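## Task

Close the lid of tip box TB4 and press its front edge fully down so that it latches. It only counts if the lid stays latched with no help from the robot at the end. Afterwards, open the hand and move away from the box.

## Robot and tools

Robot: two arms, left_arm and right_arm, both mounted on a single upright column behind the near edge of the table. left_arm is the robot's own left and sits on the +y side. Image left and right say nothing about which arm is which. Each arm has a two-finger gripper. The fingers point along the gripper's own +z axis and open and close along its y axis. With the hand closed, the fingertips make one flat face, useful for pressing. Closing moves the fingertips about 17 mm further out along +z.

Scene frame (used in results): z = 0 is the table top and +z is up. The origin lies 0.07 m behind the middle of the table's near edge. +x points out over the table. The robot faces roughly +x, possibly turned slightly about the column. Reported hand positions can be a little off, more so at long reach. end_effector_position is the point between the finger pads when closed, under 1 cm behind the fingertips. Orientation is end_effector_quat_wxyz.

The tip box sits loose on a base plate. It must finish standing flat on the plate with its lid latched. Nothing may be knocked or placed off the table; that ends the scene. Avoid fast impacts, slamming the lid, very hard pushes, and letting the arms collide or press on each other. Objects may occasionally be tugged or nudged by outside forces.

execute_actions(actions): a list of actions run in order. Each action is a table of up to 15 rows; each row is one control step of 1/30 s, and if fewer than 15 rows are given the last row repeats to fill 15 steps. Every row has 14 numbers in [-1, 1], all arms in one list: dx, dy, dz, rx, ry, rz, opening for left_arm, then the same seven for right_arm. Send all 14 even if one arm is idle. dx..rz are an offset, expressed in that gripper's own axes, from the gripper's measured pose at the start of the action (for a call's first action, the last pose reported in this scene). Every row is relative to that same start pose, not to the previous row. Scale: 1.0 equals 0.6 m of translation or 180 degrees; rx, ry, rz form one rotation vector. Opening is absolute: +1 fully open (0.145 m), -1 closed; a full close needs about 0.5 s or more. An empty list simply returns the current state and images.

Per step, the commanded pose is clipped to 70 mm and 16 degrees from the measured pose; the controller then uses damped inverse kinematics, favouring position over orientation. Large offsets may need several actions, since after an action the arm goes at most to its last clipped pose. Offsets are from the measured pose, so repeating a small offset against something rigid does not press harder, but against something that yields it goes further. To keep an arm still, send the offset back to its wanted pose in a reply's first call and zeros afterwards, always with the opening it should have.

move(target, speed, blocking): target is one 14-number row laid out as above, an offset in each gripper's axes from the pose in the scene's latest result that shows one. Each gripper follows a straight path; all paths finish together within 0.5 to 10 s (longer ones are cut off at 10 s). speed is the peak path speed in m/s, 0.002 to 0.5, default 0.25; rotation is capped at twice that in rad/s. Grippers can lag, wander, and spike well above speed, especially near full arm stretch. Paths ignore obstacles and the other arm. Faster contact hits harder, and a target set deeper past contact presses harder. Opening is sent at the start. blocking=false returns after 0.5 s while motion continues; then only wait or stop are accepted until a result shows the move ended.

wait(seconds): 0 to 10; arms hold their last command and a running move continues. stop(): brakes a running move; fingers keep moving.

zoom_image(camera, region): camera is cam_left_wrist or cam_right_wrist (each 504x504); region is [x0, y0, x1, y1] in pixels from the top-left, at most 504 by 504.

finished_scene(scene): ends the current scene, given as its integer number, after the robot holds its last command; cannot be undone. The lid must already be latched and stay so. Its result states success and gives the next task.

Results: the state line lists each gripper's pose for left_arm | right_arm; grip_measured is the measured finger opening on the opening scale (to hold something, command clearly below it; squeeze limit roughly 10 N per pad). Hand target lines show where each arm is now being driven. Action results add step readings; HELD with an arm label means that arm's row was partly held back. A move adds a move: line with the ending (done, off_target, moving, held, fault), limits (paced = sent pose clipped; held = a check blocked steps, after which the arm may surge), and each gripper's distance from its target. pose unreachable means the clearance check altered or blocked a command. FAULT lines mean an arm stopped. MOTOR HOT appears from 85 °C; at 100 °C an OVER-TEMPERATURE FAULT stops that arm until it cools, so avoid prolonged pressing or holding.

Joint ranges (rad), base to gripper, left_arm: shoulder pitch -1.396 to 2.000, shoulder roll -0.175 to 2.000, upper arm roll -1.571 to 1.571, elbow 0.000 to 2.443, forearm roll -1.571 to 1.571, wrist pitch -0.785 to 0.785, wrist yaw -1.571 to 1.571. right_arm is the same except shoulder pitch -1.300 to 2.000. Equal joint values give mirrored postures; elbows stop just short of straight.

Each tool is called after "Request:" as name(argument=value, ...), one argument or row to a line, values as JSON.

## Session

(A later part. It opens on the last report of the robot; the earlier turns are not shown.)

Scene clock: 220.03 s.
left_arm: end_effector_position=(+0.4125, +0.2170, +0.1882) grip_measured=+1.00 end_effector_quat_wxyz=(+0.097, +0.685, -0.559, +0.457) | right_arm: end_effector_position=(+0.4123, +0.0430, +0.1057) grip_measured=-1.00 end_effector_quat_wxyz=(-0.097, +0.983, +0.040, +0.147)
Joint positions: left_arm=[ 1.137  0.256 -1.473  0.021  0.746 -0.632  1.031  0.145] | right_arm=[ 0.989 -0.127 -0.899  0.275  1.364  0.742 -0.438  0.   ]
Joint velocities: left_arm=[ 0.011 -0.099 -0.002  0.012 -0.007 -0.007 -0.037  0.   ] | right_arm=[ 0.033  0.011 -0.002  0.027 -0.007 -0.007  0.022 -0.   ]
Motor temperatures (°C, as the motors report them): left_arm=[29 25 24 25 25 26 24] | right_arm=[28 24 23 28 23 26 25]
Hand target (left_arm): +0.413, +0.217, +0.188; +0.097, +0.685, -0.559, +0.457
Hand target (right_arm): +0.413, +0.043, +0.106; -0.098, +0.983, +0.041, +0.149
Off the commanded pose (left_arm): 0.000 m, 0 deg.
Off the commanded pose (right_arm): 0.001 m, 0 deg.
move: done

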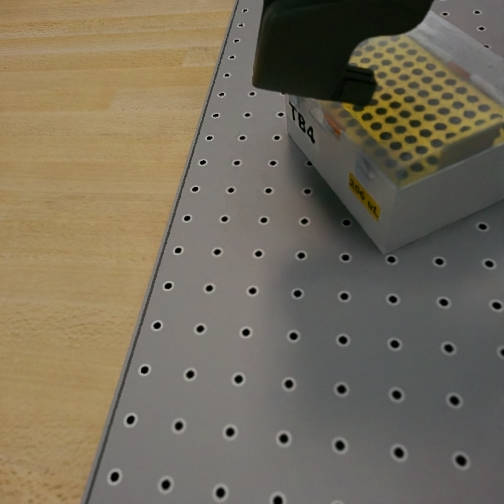

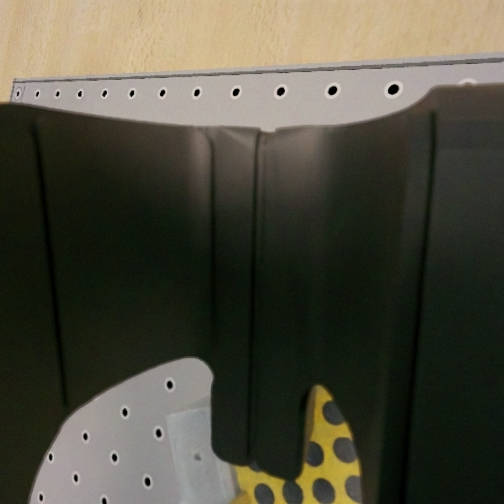

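Request:
move(
  target=[0,0,0,0,0,0,1,0.002,0.018,0.004,0,0,0,-1],
  speed=0.04,
)

Request:
move(
  target=[0,0,0,0,0,0,1,-0.03,0.026,0.04,0,0,0,-1],
  speed=0.02,
)

Request:
zoom_image(
  camera="cam_left_wrist",
  region=[240,0,504,264],
)

Scene clock: 227.13 s.
left_arm: end_effector_position=(+0.4125, +0.2170, +0.1882) grip_measured=+1.00 end_effector_quat_wxyz=(+0.097, +0.685, -0.559, +0.457) | right_arm: end_effector_position=(+0.4151, +0.0333, +0.1020) grip_measured=-1.00 end_effector_quat_wxyz=(-0.097, +0.983, +0.039, +0.148)
Joint positions: left_arm=[ 1.137  0.256 -1.473  0.021  0.746 -0.632  1.031  0.145] | right_arm=[ 0.989 -0.107 -0.912  0.26   1.352  0.742 -0.397  0.   ]
Joint velocities: left_arm=[-0.033  0.055  0.002  0.007  0.022 -0.007  0.007 -0.   ] | right_arm=[ 0.033  0.011 -0.012 -0.012 -0.007 -0.037 -0.007 -0.   ]
Motor temperatures (°C, as the motors report them): left_arm=[29 25 24 25 25 26 24] | right_arm=[28 24 23 28 23 26 25]
Hand target (left_arm): +0.413, +0.217, +0.188; +0.097, +0.685, -0.559, +0.457
Hand target (right_arm): +0.415, +0.033, +0.102; -0.097, +0.983, +0.040, +0.147
Off the commanded pose (left_arm): 0.000 m, 0 deg.
Off the commanded pose (right_arm): 0.000 m, 0 deg.
move: done

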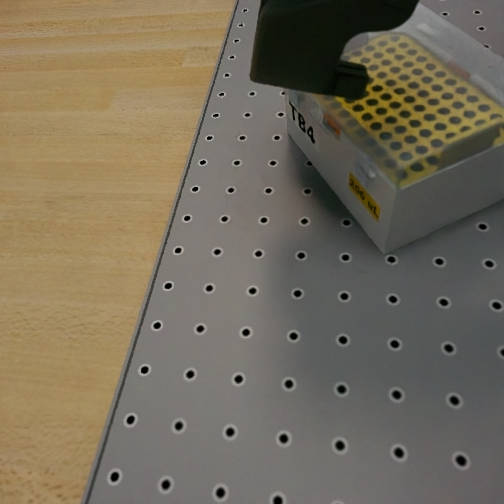

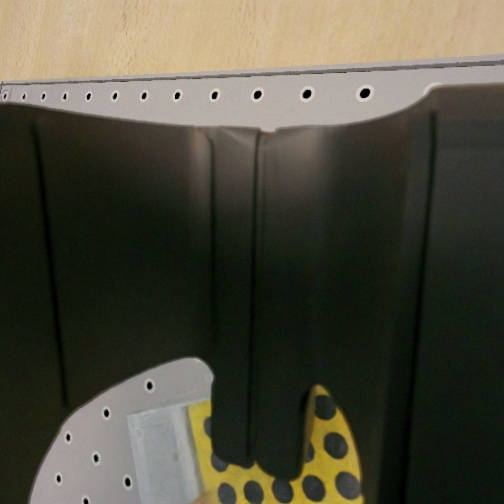

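Scene clock: 229.07 s.
left_arm: end_effector_position=(+0.4125, +0.2170, +0.1882) grip_measured=+1.00 end_effector_quat_wxyz=(+0.097, +0.685, -0.559, +0.457) | right_arm: end_effector_position=(+0.4273, +0.0367, +0.0964) grip_measured=-1.00 end_effector_quat_wxyz=(-0.126, +0.973, +0.041, +0.191)
Joint positions: left_arm=[ 1.137  0.256 -1.473  0.021  0.746 -0.632  1.031  0.145] | right_arm=[ 1.022 -0.159 -1.043  0.079  1.36   0.607 -0.175  0.   ]
Joint velocities: left_arm=[ 0.011 -0.033  0.007 -0.002  0.051  0.037 -0.007  0.   ] | right_arm=[-0.011 -0.077 -0.061 -0.017  0.037 -0.081 -0.051 -0.   ]
Motor temperatures (°C, as the motors report them): left_arm=[29 25 24 25 25 26 24] | right_arm=[28 24 23 28 23 26 25]
Hand target (left_arm): +0.413, +0.217, +0.188; +0.097, +0.685, -0.559, +0.457
Hand target (right_arm): +0.407, +0.022, +0.072; -0.099, +0.982, +0.041, +0.153
Off the commanded pose (left_arm): 0.000 m, 0 deg.
Off the commanded pose (right_arm): 0.036 m, 6 deg.
joint sent to its limit (right arm) — the command would take joint 2 (shoulder roll) past its lower limit, so that joint was sent only as far as its limit.
move: off_target (right_arm)

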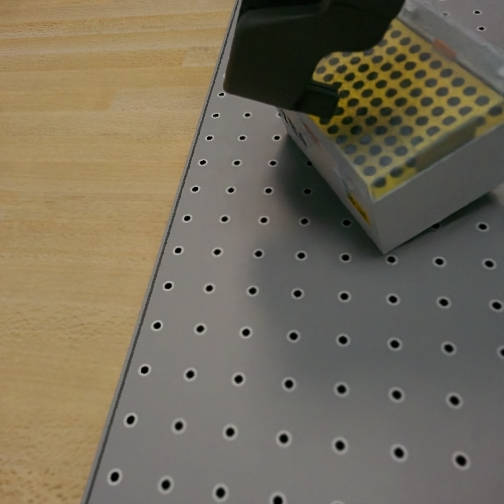

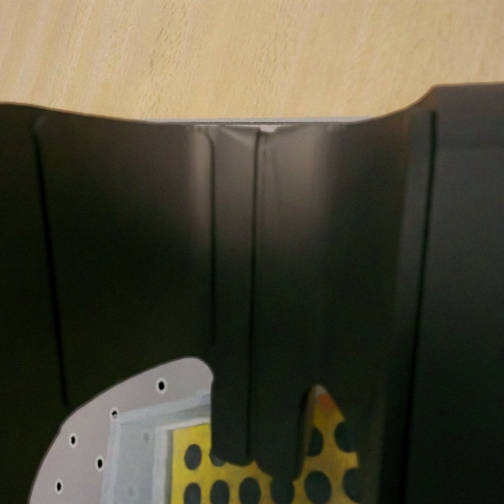

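Region (240, 0, 504, 264) of cam_left_wrist's 504x504 image, scaled by 1.909, with more detail than that image has.

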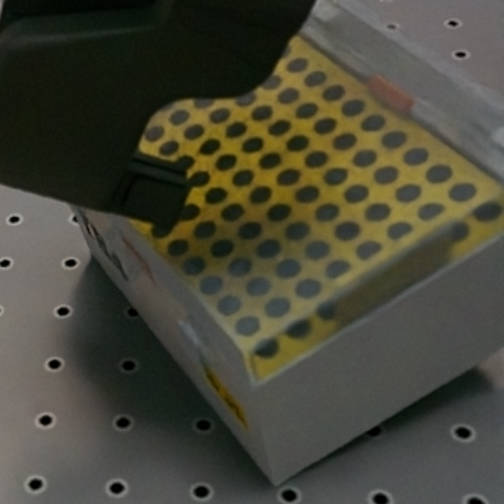

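Tipping. Release slowly: back and up.

Request:
move(
  target=[0,0,0,0,0,0,1,-0.012,0.01,-0.02,0,0,0,-1],
  speed=0.015,
)

Request:
move(
  target=[0,0,0,0,0,0,1,0,0,-0.04,0,0,0,-1],
  speed=0.04,
)

Request:
zoom_image(
  camera="cam_left_wrist",
  region=[260,20,480,260],
)

Scene clock: 234.27 s.
left_arm: end_effector_position=(+0.4125, +0.2170, +0.1882) grip_measured=+1.00 end_effector_quat_wxyz=(+0.097, +0.685, -0.559, +0.457) | right_arm: end_effector_position=(+0.4184, +0.0290, +0.1042) grip_measured=-1.00 end_effector_quat_wxyz=(-0.128, +0.972, +0.041, +0.193)
Joint positions: left_arm=[ 1.137  0.256 -1.473  0.021  0.746 -0.632  1.031  0.145] | right_arm=[ 0.901  0.026 -0.977  0.514  1.437  0.657 -0.427  0.   ]
Joint velocities: left_arm=[-0.011 -0.033 -0.007 -0.002  0.022 -0.051  0.095 -0.   ] | right_arm=[-0.055 -0.077 -0.002 -0.022  0.095  0.037 -0.022  0.   ]
Motor temperatures (°C, as the motors report them): left_arm=[29 25 24 25 25 26 24] | right_arm=[27 24 23 28 23 26 25]
Hand target (left_arm): +0.413, +0.217, +0.188; +0.097, +0.685, -0.559, +0.457
Hand target (right_arm): +0.417, +0.028, +0.102; -0.126, +0.973, +0.041, +0.190
Off the commanded pose (left_arm): 0.000 m, 0 deg.
Off the commanded pose (right_arm): 0.002 m, 0 deg.
move: done

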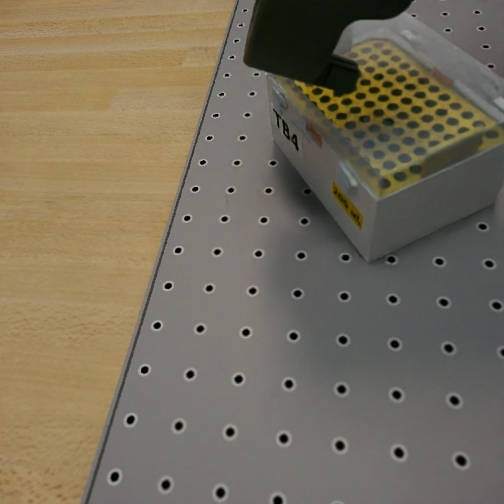

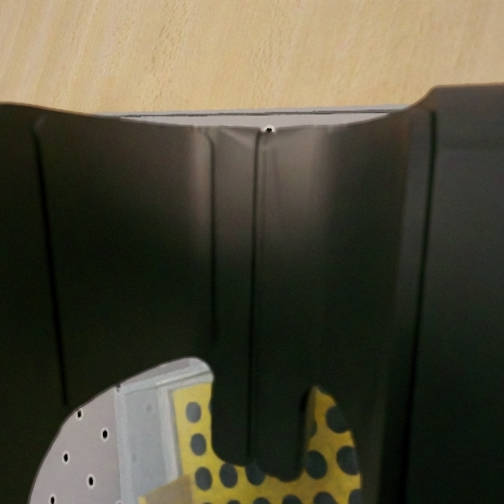

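Scene clock: 235.10 s.
left_arm: end_effector_position=(+0.4125, +0.2170, +0.1882) grip_measured=+1.00 end_effector_quat_wxyz=(+0.097, +0.685, -0.559, +0.457) | right_arm: end_effector_position=(+0.4112, +0.0242, +0.1271) grip_measured=-1.00 end_effector_quat_wxyz=(-0.130, +0.971, +0.040, +0.195)
Joint positions: left_arm=[ 1.137  0.256 -1.473  0.021  0.746 -0.632  1.031  0.145] | right_arm=[ 0.845  0.127 -0.914  0.786  1.522  0.712 -0.619  0.   ]
Joint velocities: left_arm=[-0.077 -0.099 -0.012 -0.002 -0.051 -0.007  0.007  0.   ] | right_arm=[-0.011  0.011  0.012 -0.017  0.007 -0.081 -0.022 -0.   ]
Motor temperatures (°C, as the motors report them): left_arm=[29 25 24 25 25 26 24] | right_arm=[27 24 23 28 23 26 25]
Hand target (left_arm): +0.413, +0.217, +0.188; +0.097, +0.685, -0.559, +0.457
Hand target (right_arm): +0.409, +0.023, +0.125; -0.128, +0.972, +0.041, +0.192
Off the commanded pose (left_arm): 0.000 m, 0 deg.
Off the commanded pose (right_arm): 0.003 m, 0 deg.
move: done

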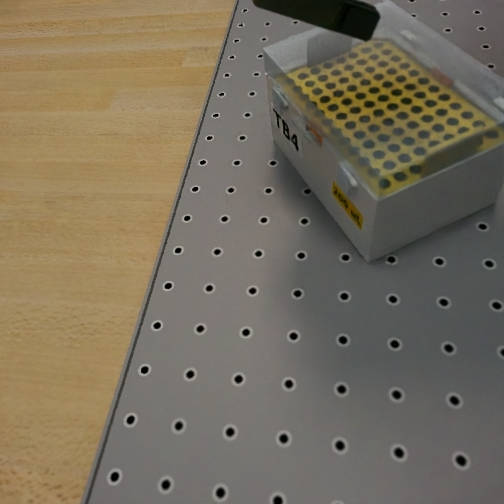

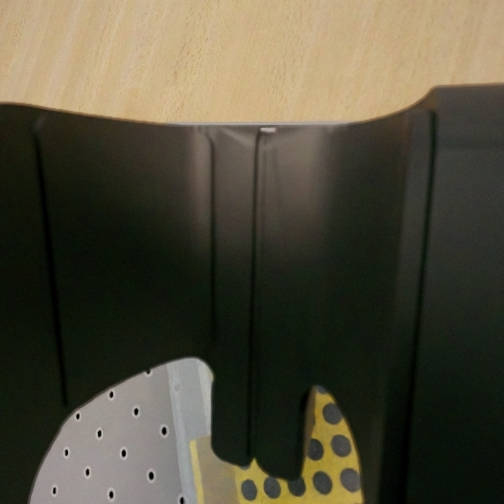

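Region (260, 20, 480, 260) of cam_left_wrist's 504x504 image, scaled by 2.100, with more detail than that image has; it fills the left 462 columns of this view, and the rest is white.

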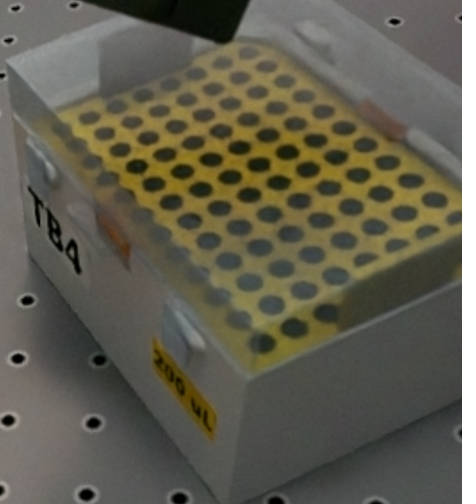

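Request:
move(
  target=[0.075,0.108,0.085,-0.089,-0.173,0,-1,-0.173,0.172,-0.262,0.1,0.1,0,1],
  speed=0.15,
)

Scene clock: 247.80 s.
left_arm: end_effector_position=(+0.3820, +0.1288, +0.1673) grip_measured=-1.00 end_effector_quat_wxyz=(+0.042, +0.761, -0.623, +0.179) | right_arm: end_effector_position=(+0.2707, -0.1190, +0.2013) grip_measured=+1.00 end_effector_quat_wxyz=(-0.285, +0.898, +0.056, +0.330)
Joint positions: left_arm=[ 1.22   0.279 -1.575  0.773  0.334  0.357  0.91   0.   ] | right_arm=[-0.259  1.12  -0.339  2.029  1.551  0.306 -0.219  0.145]
Joint velocities: left_arm=[ 0.055  0.099  0.002 -0.007 -0.037 -0.037  0.022 -0.   ] | right_arm=[ 0.011 -0.011 -0.012 -0.007 -0.007 -0.051 -0.022 -0.   ]
Motor temperatures (°C, as the motors report them): left_arm=[29 25 24 25 25 26 24] | right_arm=[27 24 23 28 23 26 25]
Hand target (left_arm): +0.381, +0.130, +0.167; +0.041, +0.761, -0.623, +0.175
Hand target (right_arm): +0.271, -0.118, +0.203; -0.288, +0.896, +0.056, +0.332
Off the commanded pose (left_arm): 0.002 m, 1 deg.
Off the commanded pose (right_arm): 0.001 m, 1 deg.
move: done

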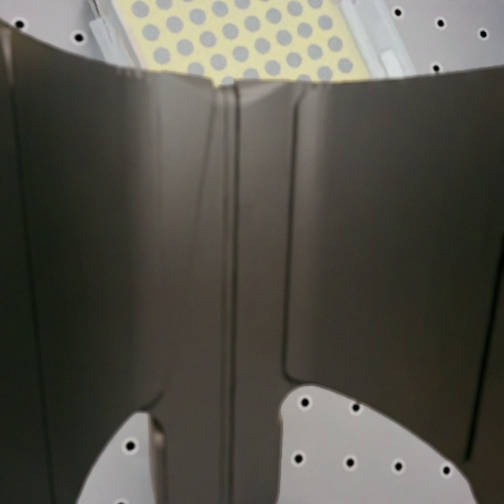

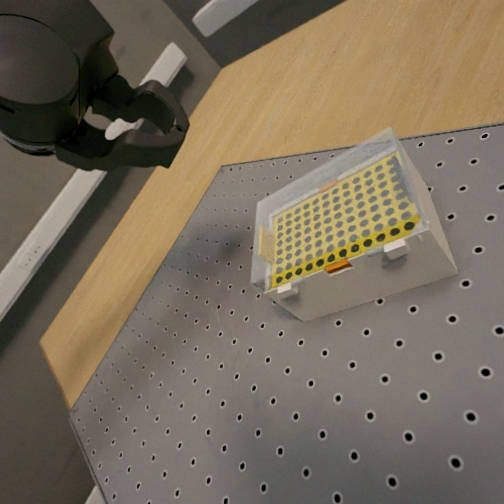

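Request:
move(
  target=[0.125,-0.007,0.11,0,0,-0.06,-1,0,0,0,0,0,0,1],
  speed=0.1,
)

Scene clock: 255.83 s.
left_arm: end_effector_position=(+0.4104, +0.0405, +0.1315) grip_measured=-1.00 end_effector_quat_wxyz=(+0.032, +0.810, -0.537, +0.233) | right_arm: end_effector_position=(+0.2707, -0.1190, +0.2013) grip_measured=+1.00 end_effector_quat_wxyz=(-0.285, +0.898, +0.056, +0.330)
Joint positions: left_arm=[ 1.108 -0.168 -1.512  0.268  0.427  0.358  0.674  0.   ] | right_arm=[-0.259  1.12  -0.339  2.029  1.551  0.306 -0.219  0.145]
Joint velocities: left_arm=[-0.033 -0.099 -0.032  0.002 -0.022 -0.007 -0.066  0.   ] | right_arm=[-0.055  0.011 -0.002 -0.012 -0.022  0.007 -0.051  0.   ]
Motor temperatures (°C, as the motors report them): left_arm=[29 25 24 25 25 26 24] | right_arm=[27 24 23 28 23 26 25]
Hand target (left_arm): +0.411, +0.042, +0.132; +0.029, +0.811, -0.536, +0.234
Hand target (right_arm): +0.271, -0.119, +0.201; -0.285, +0.898, +0.056, +0.330
Off the commanded pose (left_arm): 0.002 m, 8 deg.
Off the commanded pose (right_arm): 0.000 m, 0 deg.
joint sent to its limit (left arm) — the command would take joint 2 (shoulder roll) past its lower limit, so that joint was sent only as far as its limit.
move: off_target (left_arm)

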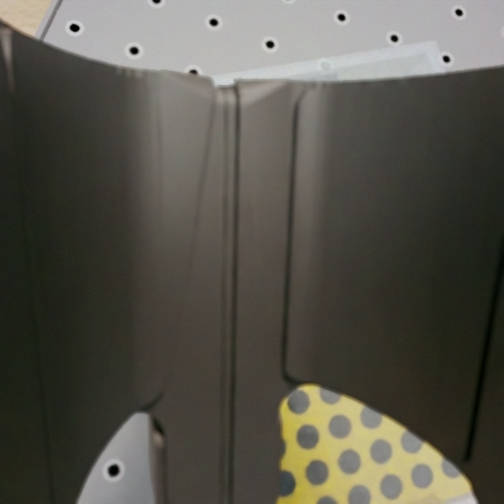

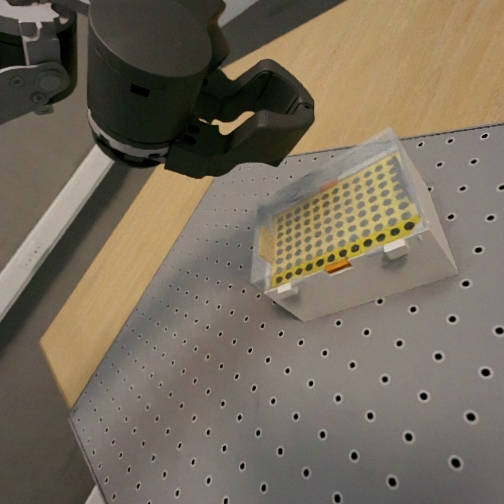

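Request:
move(
  target=[-0.017,0.055,0.032,0,0,0,-1,0,0,0,0,0,0,1],
  speed=0.05,
)

Scene clock: 263.00 s.
left_arm: end_effector_position=(+0.3838, +0.0279, +0.1043) grip_measured=-1.00 end_effector_quat_wxyz=(+0.035, +0.808, -0.541, +0.232) | right_arm: end_effector_position=(+0.2707, -0.1190, +0.2013) grip_measured=+1.00 end_effector_quat_wxyz=(-0.285, +0.898, +0.056, +0.330)
Joint positions: left_arm=[ 1.01  -0.089 -1.512  0.475  0.431  0.431  0.546  0.   ] | right_arm=[-0.259  1.12  -0.339  2.029  1.551  0.306 -0.219  0.145]
Joint velocities: left_arm=[-0.033 -0.033  0.007  0.012 -0.022 -0.037 -0.051  0.   ] | right_arm=[-0.011  0.011 -0.012 -0.007  0.007 -0.007  0.007  0.   ]
Motor temperatures (°C, as the motors report them): left_arm=[29 25 24 25 25 26 24] | right_arm=[27 25 23 28 23 26 25]
Hand target (left_arm): +0.384, +0.029, +0.103; +0.032, +0.810, -0.538, +0.232
Hand target (right_arm): +0.271, -0.119, +0.201; -0.285, +0.898, +0.056, +0.330
Off the commanded pose (left_arm): 0.002 m, 1 deg.
Off the commanded pose (right_arm): 0.000 m, 0 deg.
move: done

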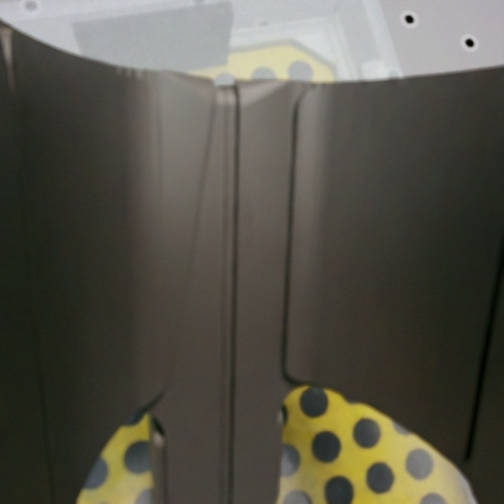

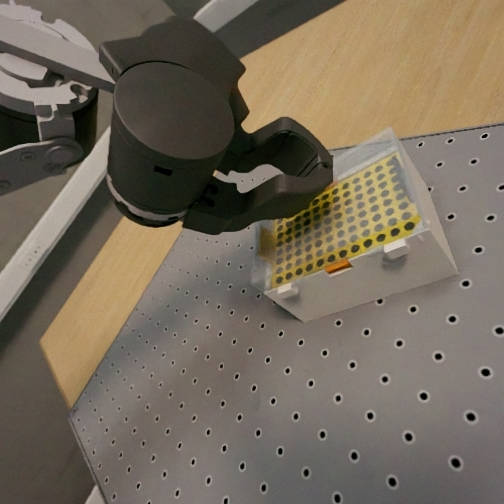

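Request:
move(
  target=[-0.015,0.007,0.033,0,0,0,-1,0,0,0,0,0,0,1],
  speed=0.03,
)

Scene clock: 267.40 s.
left_arm: end_effector_position=(+0.3973, +0.0225, +0.1029) grip_measured=-1.00 end_effector_quat_wxyz=(+0.030, +0.796, -0.541, +0.269) | right_arm: end_effector_position=(+0.2707, -0.1190, +0.2013) grip_measured=+1.00 end_effector_quat_wxyz=(-0.285, +0.898, +0.056, +0.330)
Joint positions: left_arm=[ 1.012 -0.168 -1.553  0.31   0.476  0.285  0.518  0.   ] | right_arm=[-0.259  1.12  -0.339  2.029  1.551  0.306 -0.219  0.145]
Joint velocities: left_arm=[ 0.099  0.011 -0.027 -0.012  0.051  0.022  0.007  0.   ] | right_arm=[-0.033  0.055  0.002  0.002 -0.022 -0.022 -0.022 -0.   ]
Motor temperatures (°C, as the motors report them): left_arm=[29 25 24 26 25 26 24] | right_arm=[26 25 23 28 23 26 25]
Hand target (left_arm): +0.383, +0.028, +0.084; +0.030, +0.807, -0.539, +0.242
Hand target (right_arm): +0.271, -0.119, +0.201; -0.285, +0.898, +0.056, +0.330
Off the commanded pose (left_arm): 0.025 m, 4 deg.
Off the commanded pose (right_arm): 0.000 m, 0 deg.
joint sent to its limit (left arm) — the command would take joint 2 (shoulder roll) past its lower limit, so that joint was sent only as far as its limit.
move: off_target (left_arm)

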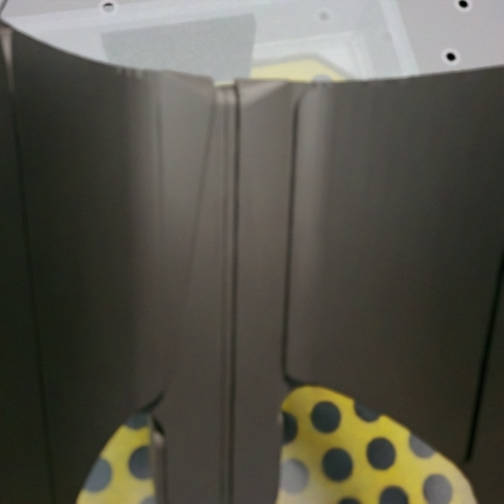

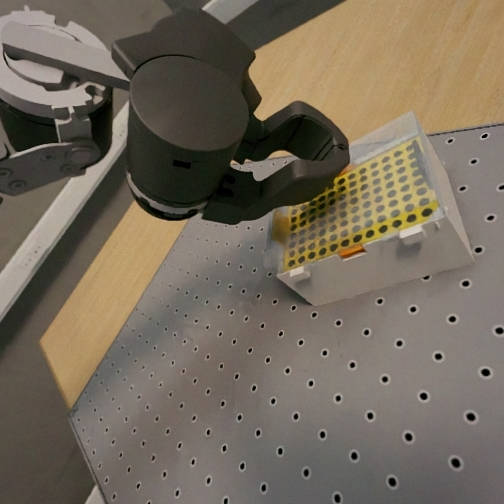

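Request:
move(
  target=[-0.103,0.113,-0.05,0,-0.04,0,-1,0,0,0,0,0,0,1],
  speed=0.04,
)

Scene clock: 272.83 s.
left_arm: end_effector_position=(+0.3247, +0.0465, +0.1001) grip_measured=-1.00 end_effector_quat_wxyz=(-0.008, +0.797, -0.546, +0.256) | right_arm: end_effector_position=(+0.2707, -0.1190, +0.2013) grip_measured=+1.00 end_effector_quat_wxyz=(-0.285, +0.898, +0.056, +0.330)
Joint positions: left_arm=[ 0.893  0.26  -1.553  1.146  0.488  0.655  0.202  0.   ] | right_arm=[-0.259  1.12  -0.339  2.029  1.551  0.306 -0.219  0.145]
Joint velocities: left_arm=[ 0.055 -0.011 -0.002 -0.017  0.037  0.037 -0.022  0.   ] | right_arm=[-0.033 -0.011 -0.007  0.012  0.066 -0.095  0.007  0.   ]
Motor temperatures (°C, as the motors report them): left_arm=[28 25 24 26 25 26 24] | right_arm=[26 25 23 28 23 26 25]
Hand target (left_arm): +0.308, +0.056, +0.083; -0.002, +0.812, -0.542, +0.216
Hand target (right_arm): +0.271, -0.119, +0.201; -0.285, +0.898, +0.056, +0.330
Off the commanded pose (left_arm): 0.025 m, 5 deg.
Off the commanded pose (right_arm): 0.000 m, 0 deg.
move: off_target (left_arm)

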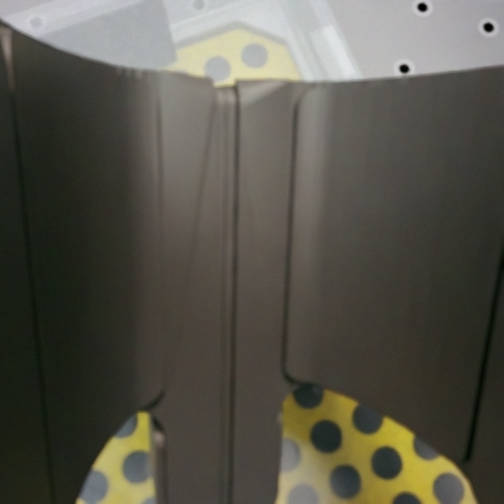

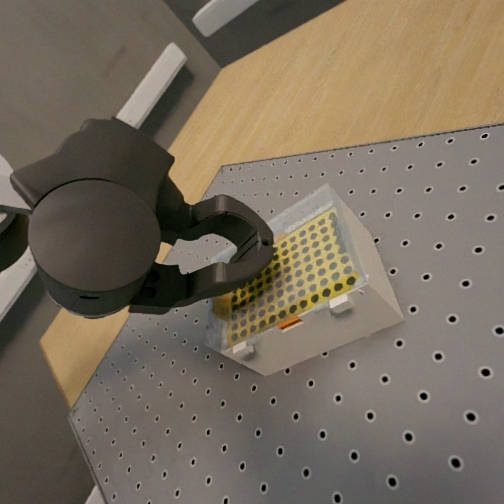

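Request:
move(
  target=[0.01,-0.007,-0.022,0,0,0,-1,0,0,0,0,0,0,1],
  speed=0.04,
)

Request:
move(
  target=[0.013,-0.048,0.023,-0.06,-0.08,-0.03,-1,0,0,0,0,0,0,1],
  speed=0.06,
)

Scene clock: 277.50 s.
left_arm: end_effector_position=(+0.3243, +0.0460, +0.1143) grip_measured=-1.00 end_effector_quat_wxyz=(-0.008, +0.797, -0.547, +0.257) | right_arm: end_effector_position=(+0.2707, -0.1190, +0.2013) grip_measured=+1.00 end_effector_quat_wxyz=(-0.285, +0.898, +0.056, +0.330)
Joint positions: left_arm=[ 0.922  0.286 -1.55   1.215  0.51   0.702  0.2    0.   ] | right_arm=[-0.259  1.12  -0.339  2.029  1.551  0.306 -0.219  0.145]
Joint velocities: left_arm=[-0.011 -0.033  0.002 -0.007 -0.037 -0.007  0.007  0.   ] | right_arm=[-0.055 -0.033 -0.007  0.022  0.037 -0.037 -0.022 -0.   ]
Motor temperatures (°C, as the motors report them): left_arm=[28 25 24 26 25 26 24] | right_arm=[26 25 23 28 23 26 25]
Hand target (left_arm): +0.325, +0.046, +0.115; -0.007, +0.798, -0.546, +0.256
Hand target (right_arm): +0.271, -0.119, +0.201; -0.285, +0.898, +0.056, +0.330
Off the commanded pose (left_arm): 0.001 m, 0 deg.
Off the commanded pose (right_arm): 0.000 m, 0 deg.
move: done

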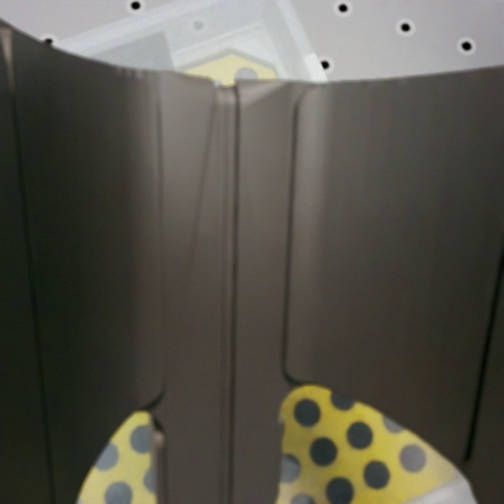

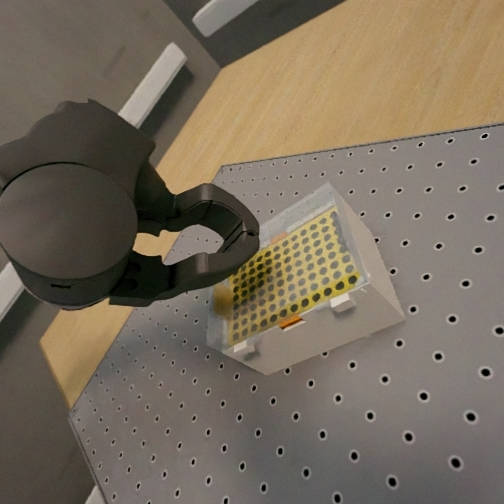

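Scene clock: 280.47 s.
left_arm: end_effector_position=(+0.3583, +0.0464, +0.1149) grip_measured=-1.00 end_effector_quat_wxyz=(+0.010, +0.844, -0.526, +0.107) | right_arm: end_effector_position=(+0.2707, -0.1190, +0.2013) grip_measured=+1.00 end_effector_quat_wxyz=(-0.285, +0.898, +0.056, +0.330)
Joint positions: left_arm=[ 1.08  -0.057 -1.575  0.607  0.428  0.769  0.672  0.   ] | right_arm=[-0.259  1.12  -0.339  2.029  1.551  0.306 -0.219  0.145]
Joint velocities: left_arm=[-0.033  0.011 -0.007 -0.017 -0.007 -0.022 -0.022 -0.   ] | right_arm=[-0.077  0.011  0.002  0.007 -0.051 -0.051 -0.007  0.   ]
Motor temperatures (°C, as the motors report them): left_arm=[28 25 24 26 25 26 24] | right_arm=[26 25 23 28 23 26 25]
Hand target (left_arm): +0.358, +0.048, +0.115; +0.009, +0.844, -0.526, +0.104
Hand target (right_arm): +0.271, -0.119, +0.201; -0.285, +0.898, +0.056, +0.330
Off the commanded pose (left_arm): 0.002 m, 1 deg.
Off the commanded pose (right_arm): 0.000 m, 0 deg.
joint sent to its limit (left arm) — the command would take joint 3 (upper arm roll) past its lower limit, so that joint was sent only as far as its limit.
move: done

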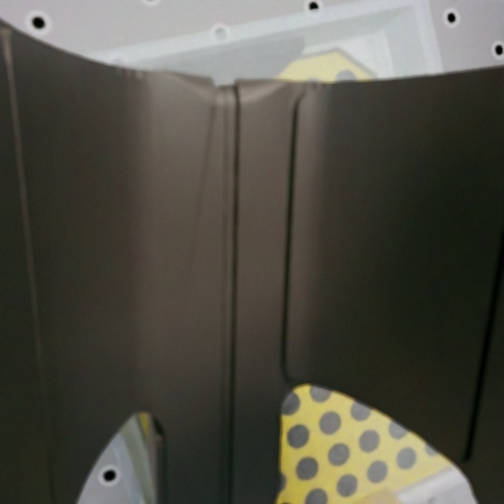

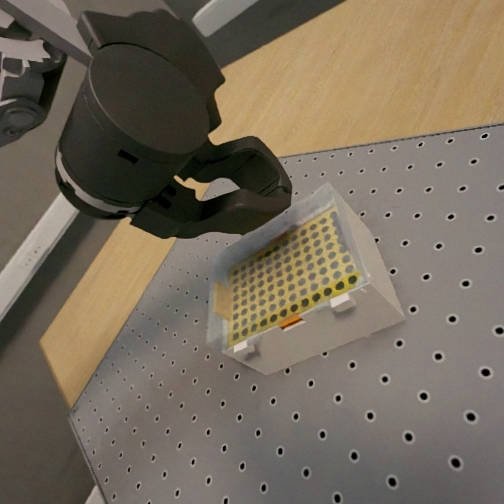

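Request:
move(
  target=[-0.01,0.008,0.049,0,0,0,-1,0,0,0,0,0,0,1],
  speed=0.02,
)

Scene clock: 285.77 s.
left_arm: end_effector_position=(+0.3635, +0.0438, +0.0965) grip_measured=-1.00 end_effector_quat_wxyz=(+0.005, +0.843, -0.525, +0.114) | right_arm: end_effector_position=(+0.2707, -0.1190, +0.2013) grip_measured=+1.00 end_effector_quat_wxyz=(-0.285, +0.898, +0.056, +0.330)
Joint positions: left_arm=[ 1.041 -0.158 -1.574  0.399  0.398  0.653  0.671  0.   ] | right_arm=[-0.259  1.12  -0.339  2.029  1.551  0.306 -0.219  0.145]
Joint velocities: left_arm=[-0.011 -0.055 -0.002 -0.017 -0.037 -0.051 -0.037  0.   ] | right_arm=[ 0.011 -0.011 -0.002 -0.017  0.125 -0.007  0.022 -0.   ]
Motor temperatures (°C, as the motors report them): left_arm=[28 25 24 26 25 26 24] | right_arm=[26 25 23 28 23 26 25]
Hand target (left_arm): +0.356, +0.046, +0.085; +0.009, +0.843, -0.526, +0.107
Hand target (right_arm): +0.271, -0.119, +0.201; -0.285, +0.898, +0.056, +0.330
Off the commanded pose (left_arm): 0.014 m, 1 deg.
Off the commanded pose (right_arm): 0.000 m, 0 deg.
joint sent to its limit (left arm) — the command would take joint 3 (upper arm roll) past its lower limit, so that joint was sent only as far as its limit.
move: off_target (left_arm)

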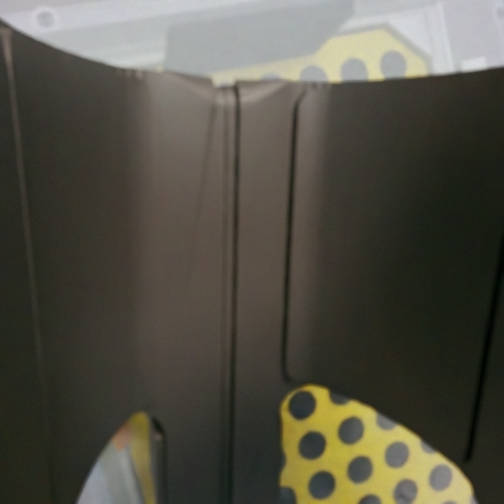

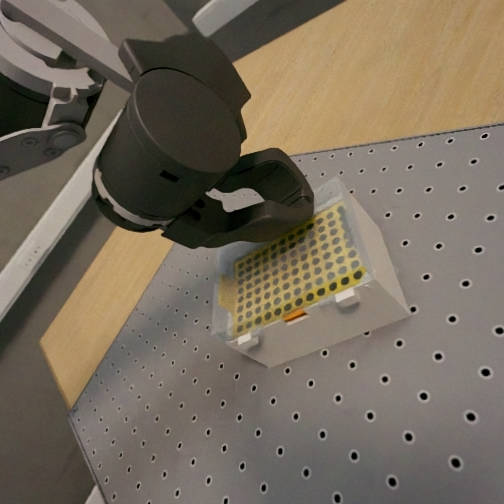

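Request:
move(
  target=[-0.033,0.025,0.034,0,0,0,-1,0,0,0,0,0,0,1],
  speed=0.02,
)

Scene clock: 291.80 s.
left_arm: end_effector_position=(+0.3627, +0.0436, +0.0958) grip_measured=-1.00 end_effector_quat_wxyz=(-0.001, +0.837, -0.530, +0.139) | right_arm: end_effector_position=(+0.2707, -0.1190, +0.2013) grip_measured=+1.00 end_effector_quat_wxyz=(-0.285, +0.898, +0.056, +0.330)
Joint positions: left_arm=[ 1.01  -0.09  -1.52   0.528  0.362  0.669  0.6    0.   ] | right_arm=[-0.259  1.12  -0.339  2.029  1.551  0.306 -0.219  0.145]
Joint velocities: left_arm=[-0.055 -0.011  0.007 -0.012 -0.007 -0.066 -0.051  0.   ] | right_arm=[ 0.011  0.055 -0.002 -0.007 -0.066 -0.066 -0.007 -0.   ]
Motor temperatures (°C, as the motors report them): left_arm=[28 25 24 26 25 26 24] | right_arm=[26 25 23 28 23 26 25]
Hand target (left_arm): +0.344, +0.052, +0.072; +0.005, +0.843, -0.526, +0.113
Hand target (right_arm): +0.271, -0.119, +0.201; -0.285, +0.898, +0.056, +0.330
Off the commanded pose (left_arm): 0.031 m, 3 deg.
Off the commanded pose (right_arm): 0.000 m, 0 deg.
move: off_target (left_arm)

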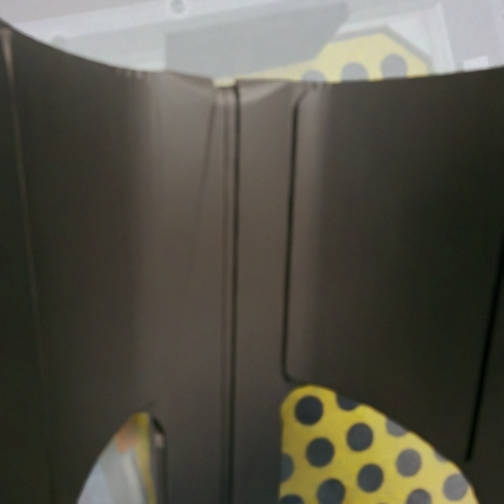

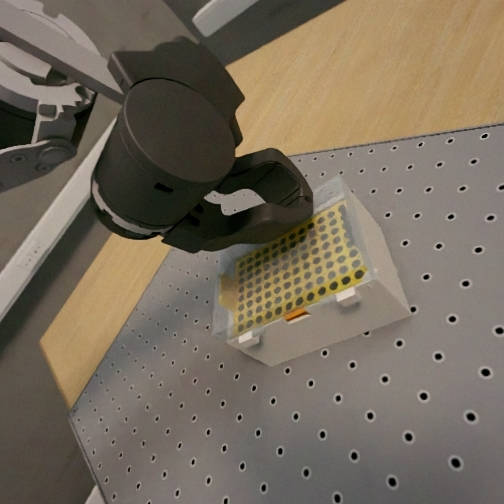

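Request:
move(
  target=[-0.058,0.035,0.065,0,-0.02,0,-1,0,0,0,0,0,0,1],
  speed=0.03,
)

Scene clock: 297.00 s.
left_arm: end_effector_position=(+0.3685, +0.0412, +0.0940) grip_measured=-1.00 end_effector_quat_wxyz=(-0.033, +0.825, -0.541, +0.163) | right_arm: end_effector_position=(+0.2707, -0.1190, +0.2013) grip_measured=+1.00 end_effector_quat_wxyz=(-0.285, +0.898, +0.056, +0.330)
Joint positions: left_arm=[ 0.963 -0.097 -1.425  0.55   0.213  0.666  0.551  0.   ] | right_arm=[-0.259  1.12  -0.339  2.029  1.551  0.306 -0.219  0.145]
Joint velocities: left_arm=[-0.055 -0.055  0.042 -0.017 -0.095 -0.066 -0.11   0.   ] | right_arm=[-0.011 -0.011 -0.002 -0.002 -0.007 -0.081 -0.037  0.   ]
Motor temperatures (°C, as the motors report them): left_arm=[28 25 24 26 25 26 24] | right_arm=[26 25 23 28 23 26 25]
Hand target (left_arm): +0.334, +0.060, +0.052; -0.018, +0.839, -0.532, +0.112
Hand target (right_arm): +0.271, -0.119, +0.201; -0.285, +0.898, +0.056, +0.330
Off the commanded pose (left_arm): 0.058 m, 6 deg.
Off the commanded pose (right_arm): 0.000 m, 0 deg.
move: off_target (left_arm)

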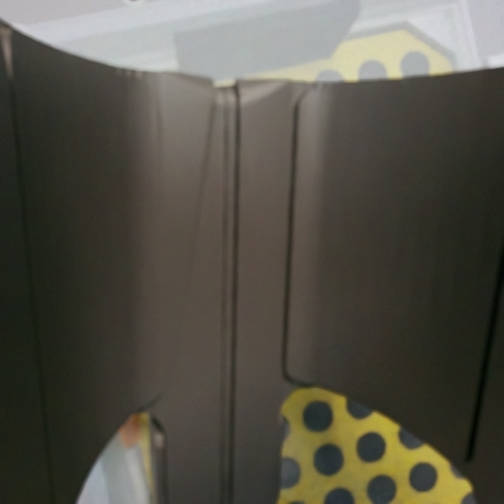

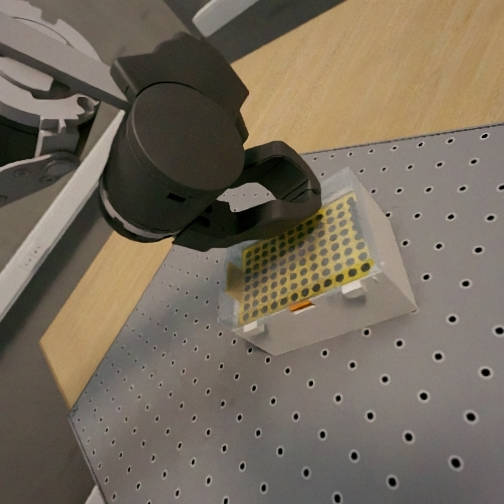

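Request:
move(
  target=[0.01,0.005,-0.05,0,0,0,-1,0,0,0,0,0,0,1],
  speed=0.04,
)

Request:
move(
  target=[-0.1,-0.12,-0.12,0.06,0.2,0,1,0,0,0,0,0,0,1],
  speed=0.15,
)

Scene clock: 302.03 s.
left_arm: end_effector_position=(+0.3595, +0.0374, +0.1227) grip_measured=-1.00 end_effector_quat_wxyz=(-0.016, +0.819, -0.549, +0.170) | right_arm: end_effector_position=(+0.2707, -0.1190, +0.2013) grip_measured=+1.00 end_effector_quat_wxyz=(-0.285, +0.898, +0.056, +0.330)
Joint positions: left_arm=[ 1.062  0.035 -1.577  0.828  0.465  0.77   0.485  0.   ] | right_arm=[-0.259  1.12  -0.339  2.029  1.551  0.306 -0.219  0.145]
Joint velocities: left_arm=[ 0.011 -0.055  0.002 -0.002 -0.037 -0.007 -0.051  0.   ] | right_arm=[-0.033 -0.077 -0.012 -0.007  0.022 -0.139 -0.007  0.   ]
Motor temperatures (°C, as the motors report them): left_arm=[29 25 24 26 25 26 24] | right_arm=[26 25 23 28 23 26 25]
Hand target (left_arm): +0.360, +0.038, +0.123; -0.018, +0.819, -0.548, +0.171
Hand target (right_arm): +0.271, -0.119, +0.201; -0.285, +0.898, +0.056, +0.330
Off the commanded pose (left_arm): 0.001 m, 2 deg.
Off the commanded pose (right_arm): 0.000 m, 0 deg.
joint sent to its limit (left arm) — the command would take joint 3 (upper arm roll) past its lower limit and joint 6 (wrist pitch) past its upper limit, so those joints were sent only as far as their limits.
move: done

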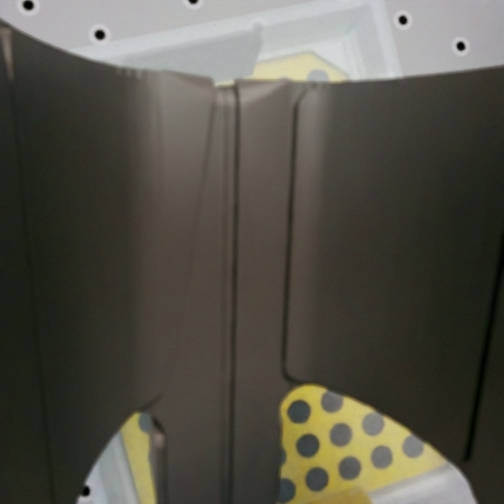

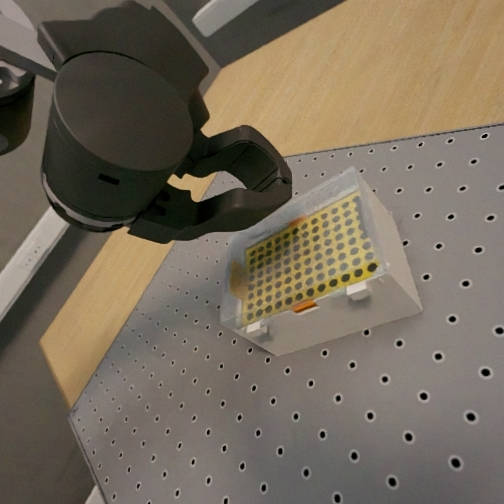

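Scene clock: 304.57 s.
left_arm: end_effector_position=(+0.3834, +0.1336, +0.1902) grip_measured=+1.00 end_effector_quat_wxyz=(+0.076, +0.724, -0.504, +0.465) | right_arm: end_effector_position=(+0.2707, -0.1190, +0.2013) grip_measured=+1.00 end_effector_quat_wxyz=(-0.285, +0.898, +0.056, +0.330)
Joint positions: left_arm=[ 0.964  0.589 -1.354  1.098  0.535  0.017  0.448  0.145] | right_arm=[-0.259  1.12  -0.339  2.029  1.551  0.306 -0.219  0.145]
Joint velocities: left_arm=[ 0.011 -0.011  0.002 -0.012 -0.037  0.066  0.081 -0.   ] | right_arm=[-0.099  0.011  0.002  0.012 -0.081  0.022  0.007  0.   ]
Motor temperatures (°C, as the motors report them): left_arm=[29 25 25 26 25 26 24] | right_arm=[26 25 23 28 23 26 25]
Hand target (left_arm): +0.382, +0.132, +0.189; +0.080, +0.724, -0.505, +0.463
Hand target (right_arm): +0.271, -0.119, +0.201; -0.285, +0.898, +0.056, +0.330
Off the commanded pose (left_arm): 0.002 m, 1 deg.
Off the commanded pose (right_arm): 0.000 m, 0 deg.
move: done

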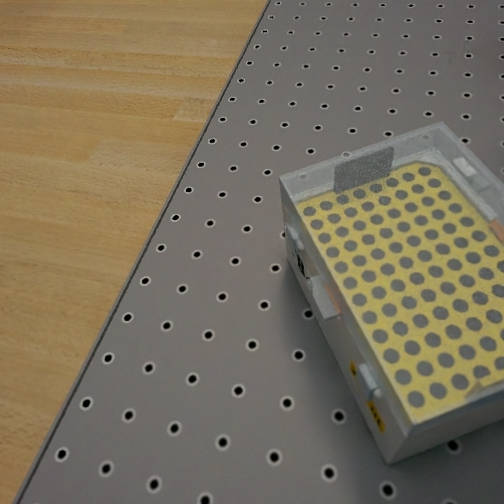

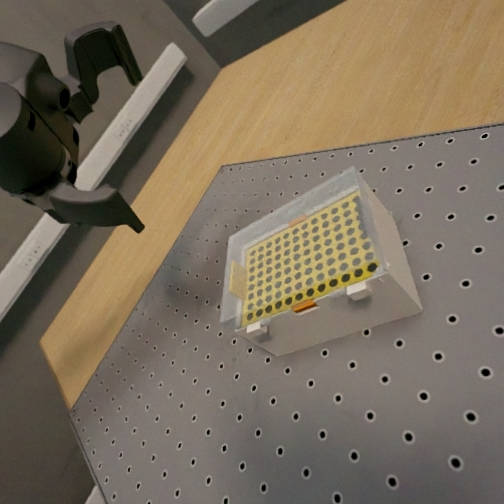

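Request:
move(
  target=[-0.09,-0.1,0.03,-0.05,0.06,0,1,0,0,0,0,0,0,1],
  speed=0.12,
)

Request:
zoom_image(
  camera="cam_left_wrist",
  region=[260,60,504,360],
)

Scene clock: 308.73 s.
left_arm: end_effector_position=(+0.4388, +0.1869, +0.1661) grip_measured=+1.00 end_effector_quat_wxyz=(+0.048, +0.724, -0.487, +0.486) | right_arm: end_effector_position=(+0.2707, -0.1190, +0.2013) grip_measured=+1.00 end_effector_quat_wxyz=(-0.285, +0.898, +0.056, +0.330)
Joint positions: left_arm=[ 1.071  0.147 -1.353  0.021  0.593 -0.512  0.731  0.145] | right_arm=[-0.259  1.12  -0.339  2.029  1.551  0.306 -0.219  0.145]
Joint velocities: left_arm=[-0.055  0.099 -0.002  0.007 -0.051 -0.081  0.051 -0.   ] | right_arm=[-0.077  0.055 -0.007 -0.017  0.022  0.007 -0.022 -0.   ]
Motor temperatures (°C, as the motors report them): left_arm=[29 25 25 26 25 26 24] | right_arm=[26 25 23 28 23 26 25]
Hand target (left_arm): +0.438, +0.188, +0.164; +0.046, +0.726, -0.486, +0.484
Hand target (right_arm): +0.271, -0.119, +0.201; -0.285, +0.898, +0.056, +0.330
Off the commanded pose (left_arm): 0.005 m, 17 deg; orientation clipped at the last step of the last action.
Off the commanded pose (right_arm): 0.000 m, 0 deg.
elbow stopped short (left arm): the move would have taken joint 4 (elbow) straighter than the controller allows; a more bent joint 4 avoids this.
move: off_target (left_arm); limits=paced

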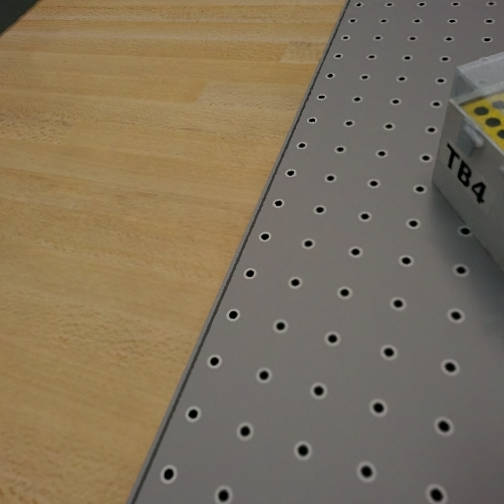

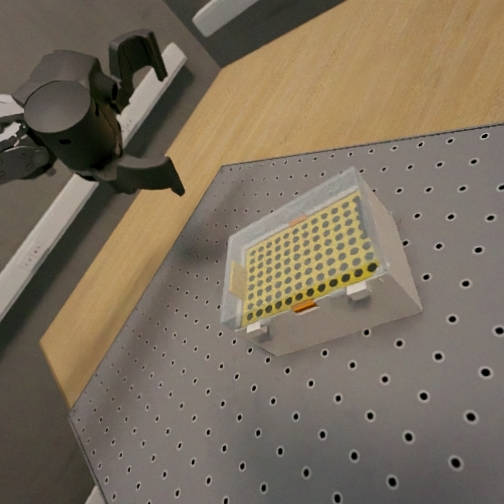

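Region (260, 60, 504, 360) of cam_left_wrist's 504x504 image, scaled by 1.680, with more detail than that image has; it fills the left 410 columns of this view, and the rest is white.

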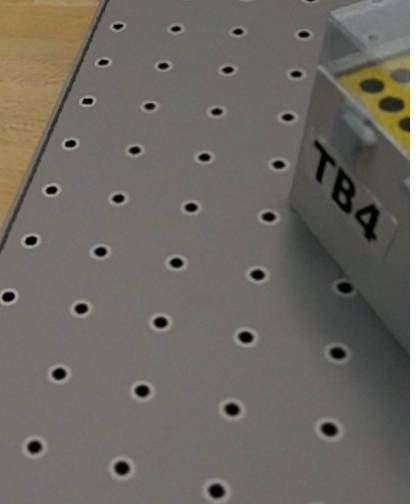

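Request:
move(
  target=[0,0.03,-0.05,-0.17,0,0,1,0,0,0,0,0,0,1],
  speed=0.15,
)

Scene clock: 312.70 s.
left_arm: end_effector_position=(+0.4064, +0.1924, +0.1747) grip_measured=+1.00 end_effector_quat_wxyz=(+0.132, +0.722, -0.570, +0.368) | right_arm: end_effector_position=(+0.2707, -0.1190, +0.2013) grip_measured=+1.00 end_effector_quat_wxyz=(-0.285, +0.898, +0.056, +0.330)
Joint positions: left_arm=[ 1.163  0.18  -1.398  0.021  0.565 -0.437  1.1    0.145] | right_arm=[-0.259  1.12  -0.339  2.029  1.551  0.306 -0.219  0.145]
Joint velocities: left_arm=[-0.011 -0.011 -0.002 -0.012 -0.051  0.007 -0.037  0.   ] | right_arm=[-0.011 -0.055  0.007 -0.017  0.037 -0.066 -0.022 -0.   ]
Motor temperatures (°C, as the motors report them): left_arm=[29 25 25 26 25 26 24] | right_arm=[26 25 23 28 23 26 25]
Hand target (left_arm): +0.406, +0.194, +0.175; +0.132, +0.723, -0.571, +0.364
Hand target (right_arm): +0.271, -0.119, +0.201; -0.285, +0.898, +0.056, +0.330
Off the commanded pose (left_arm): 0.002 m, 14 deg.
Off the commanded pose (right_arm): 0.000 m, 0 deg.
elbow stopped short (left arm): the move would have taken joint 4 (elbow) straighter than the controller allows; a more bent joint 4 avoids this.
move: off_target (left_arm)

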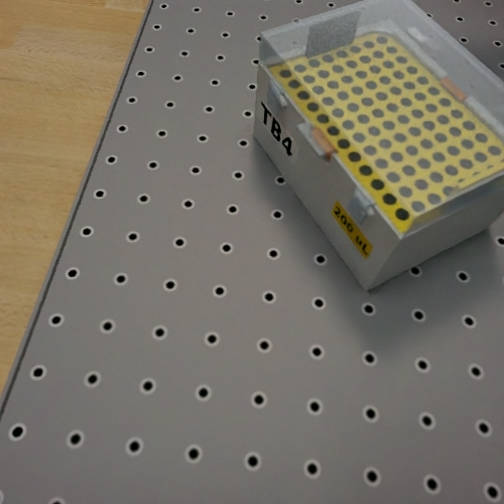

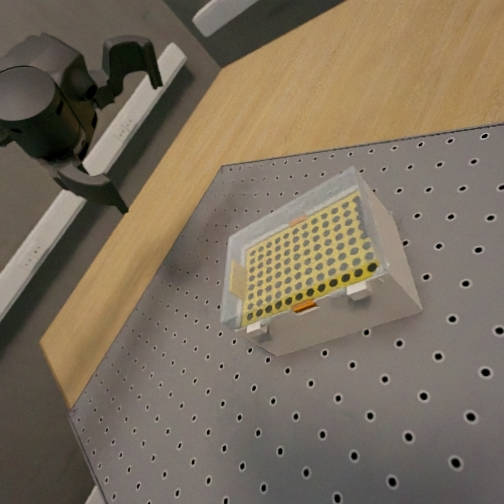

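Request:
zoom_image(
  camera="cam_left_wrist",
  region=[250,70,420,260],
)

Region (250, 70, 420, 260) of cam_left_wrist's 504x504 image, scaled by 2.653, with more detail than that image has; it fills the left 451 columns of this view, and the rest is white.

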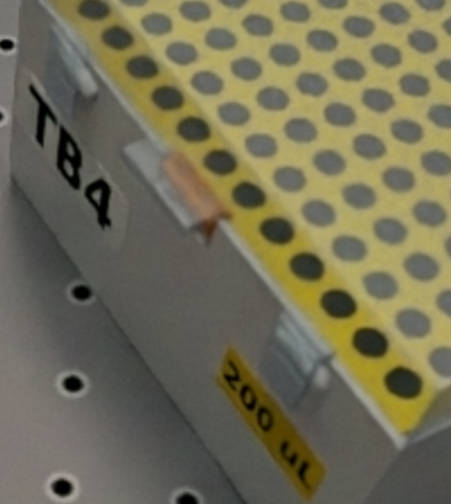

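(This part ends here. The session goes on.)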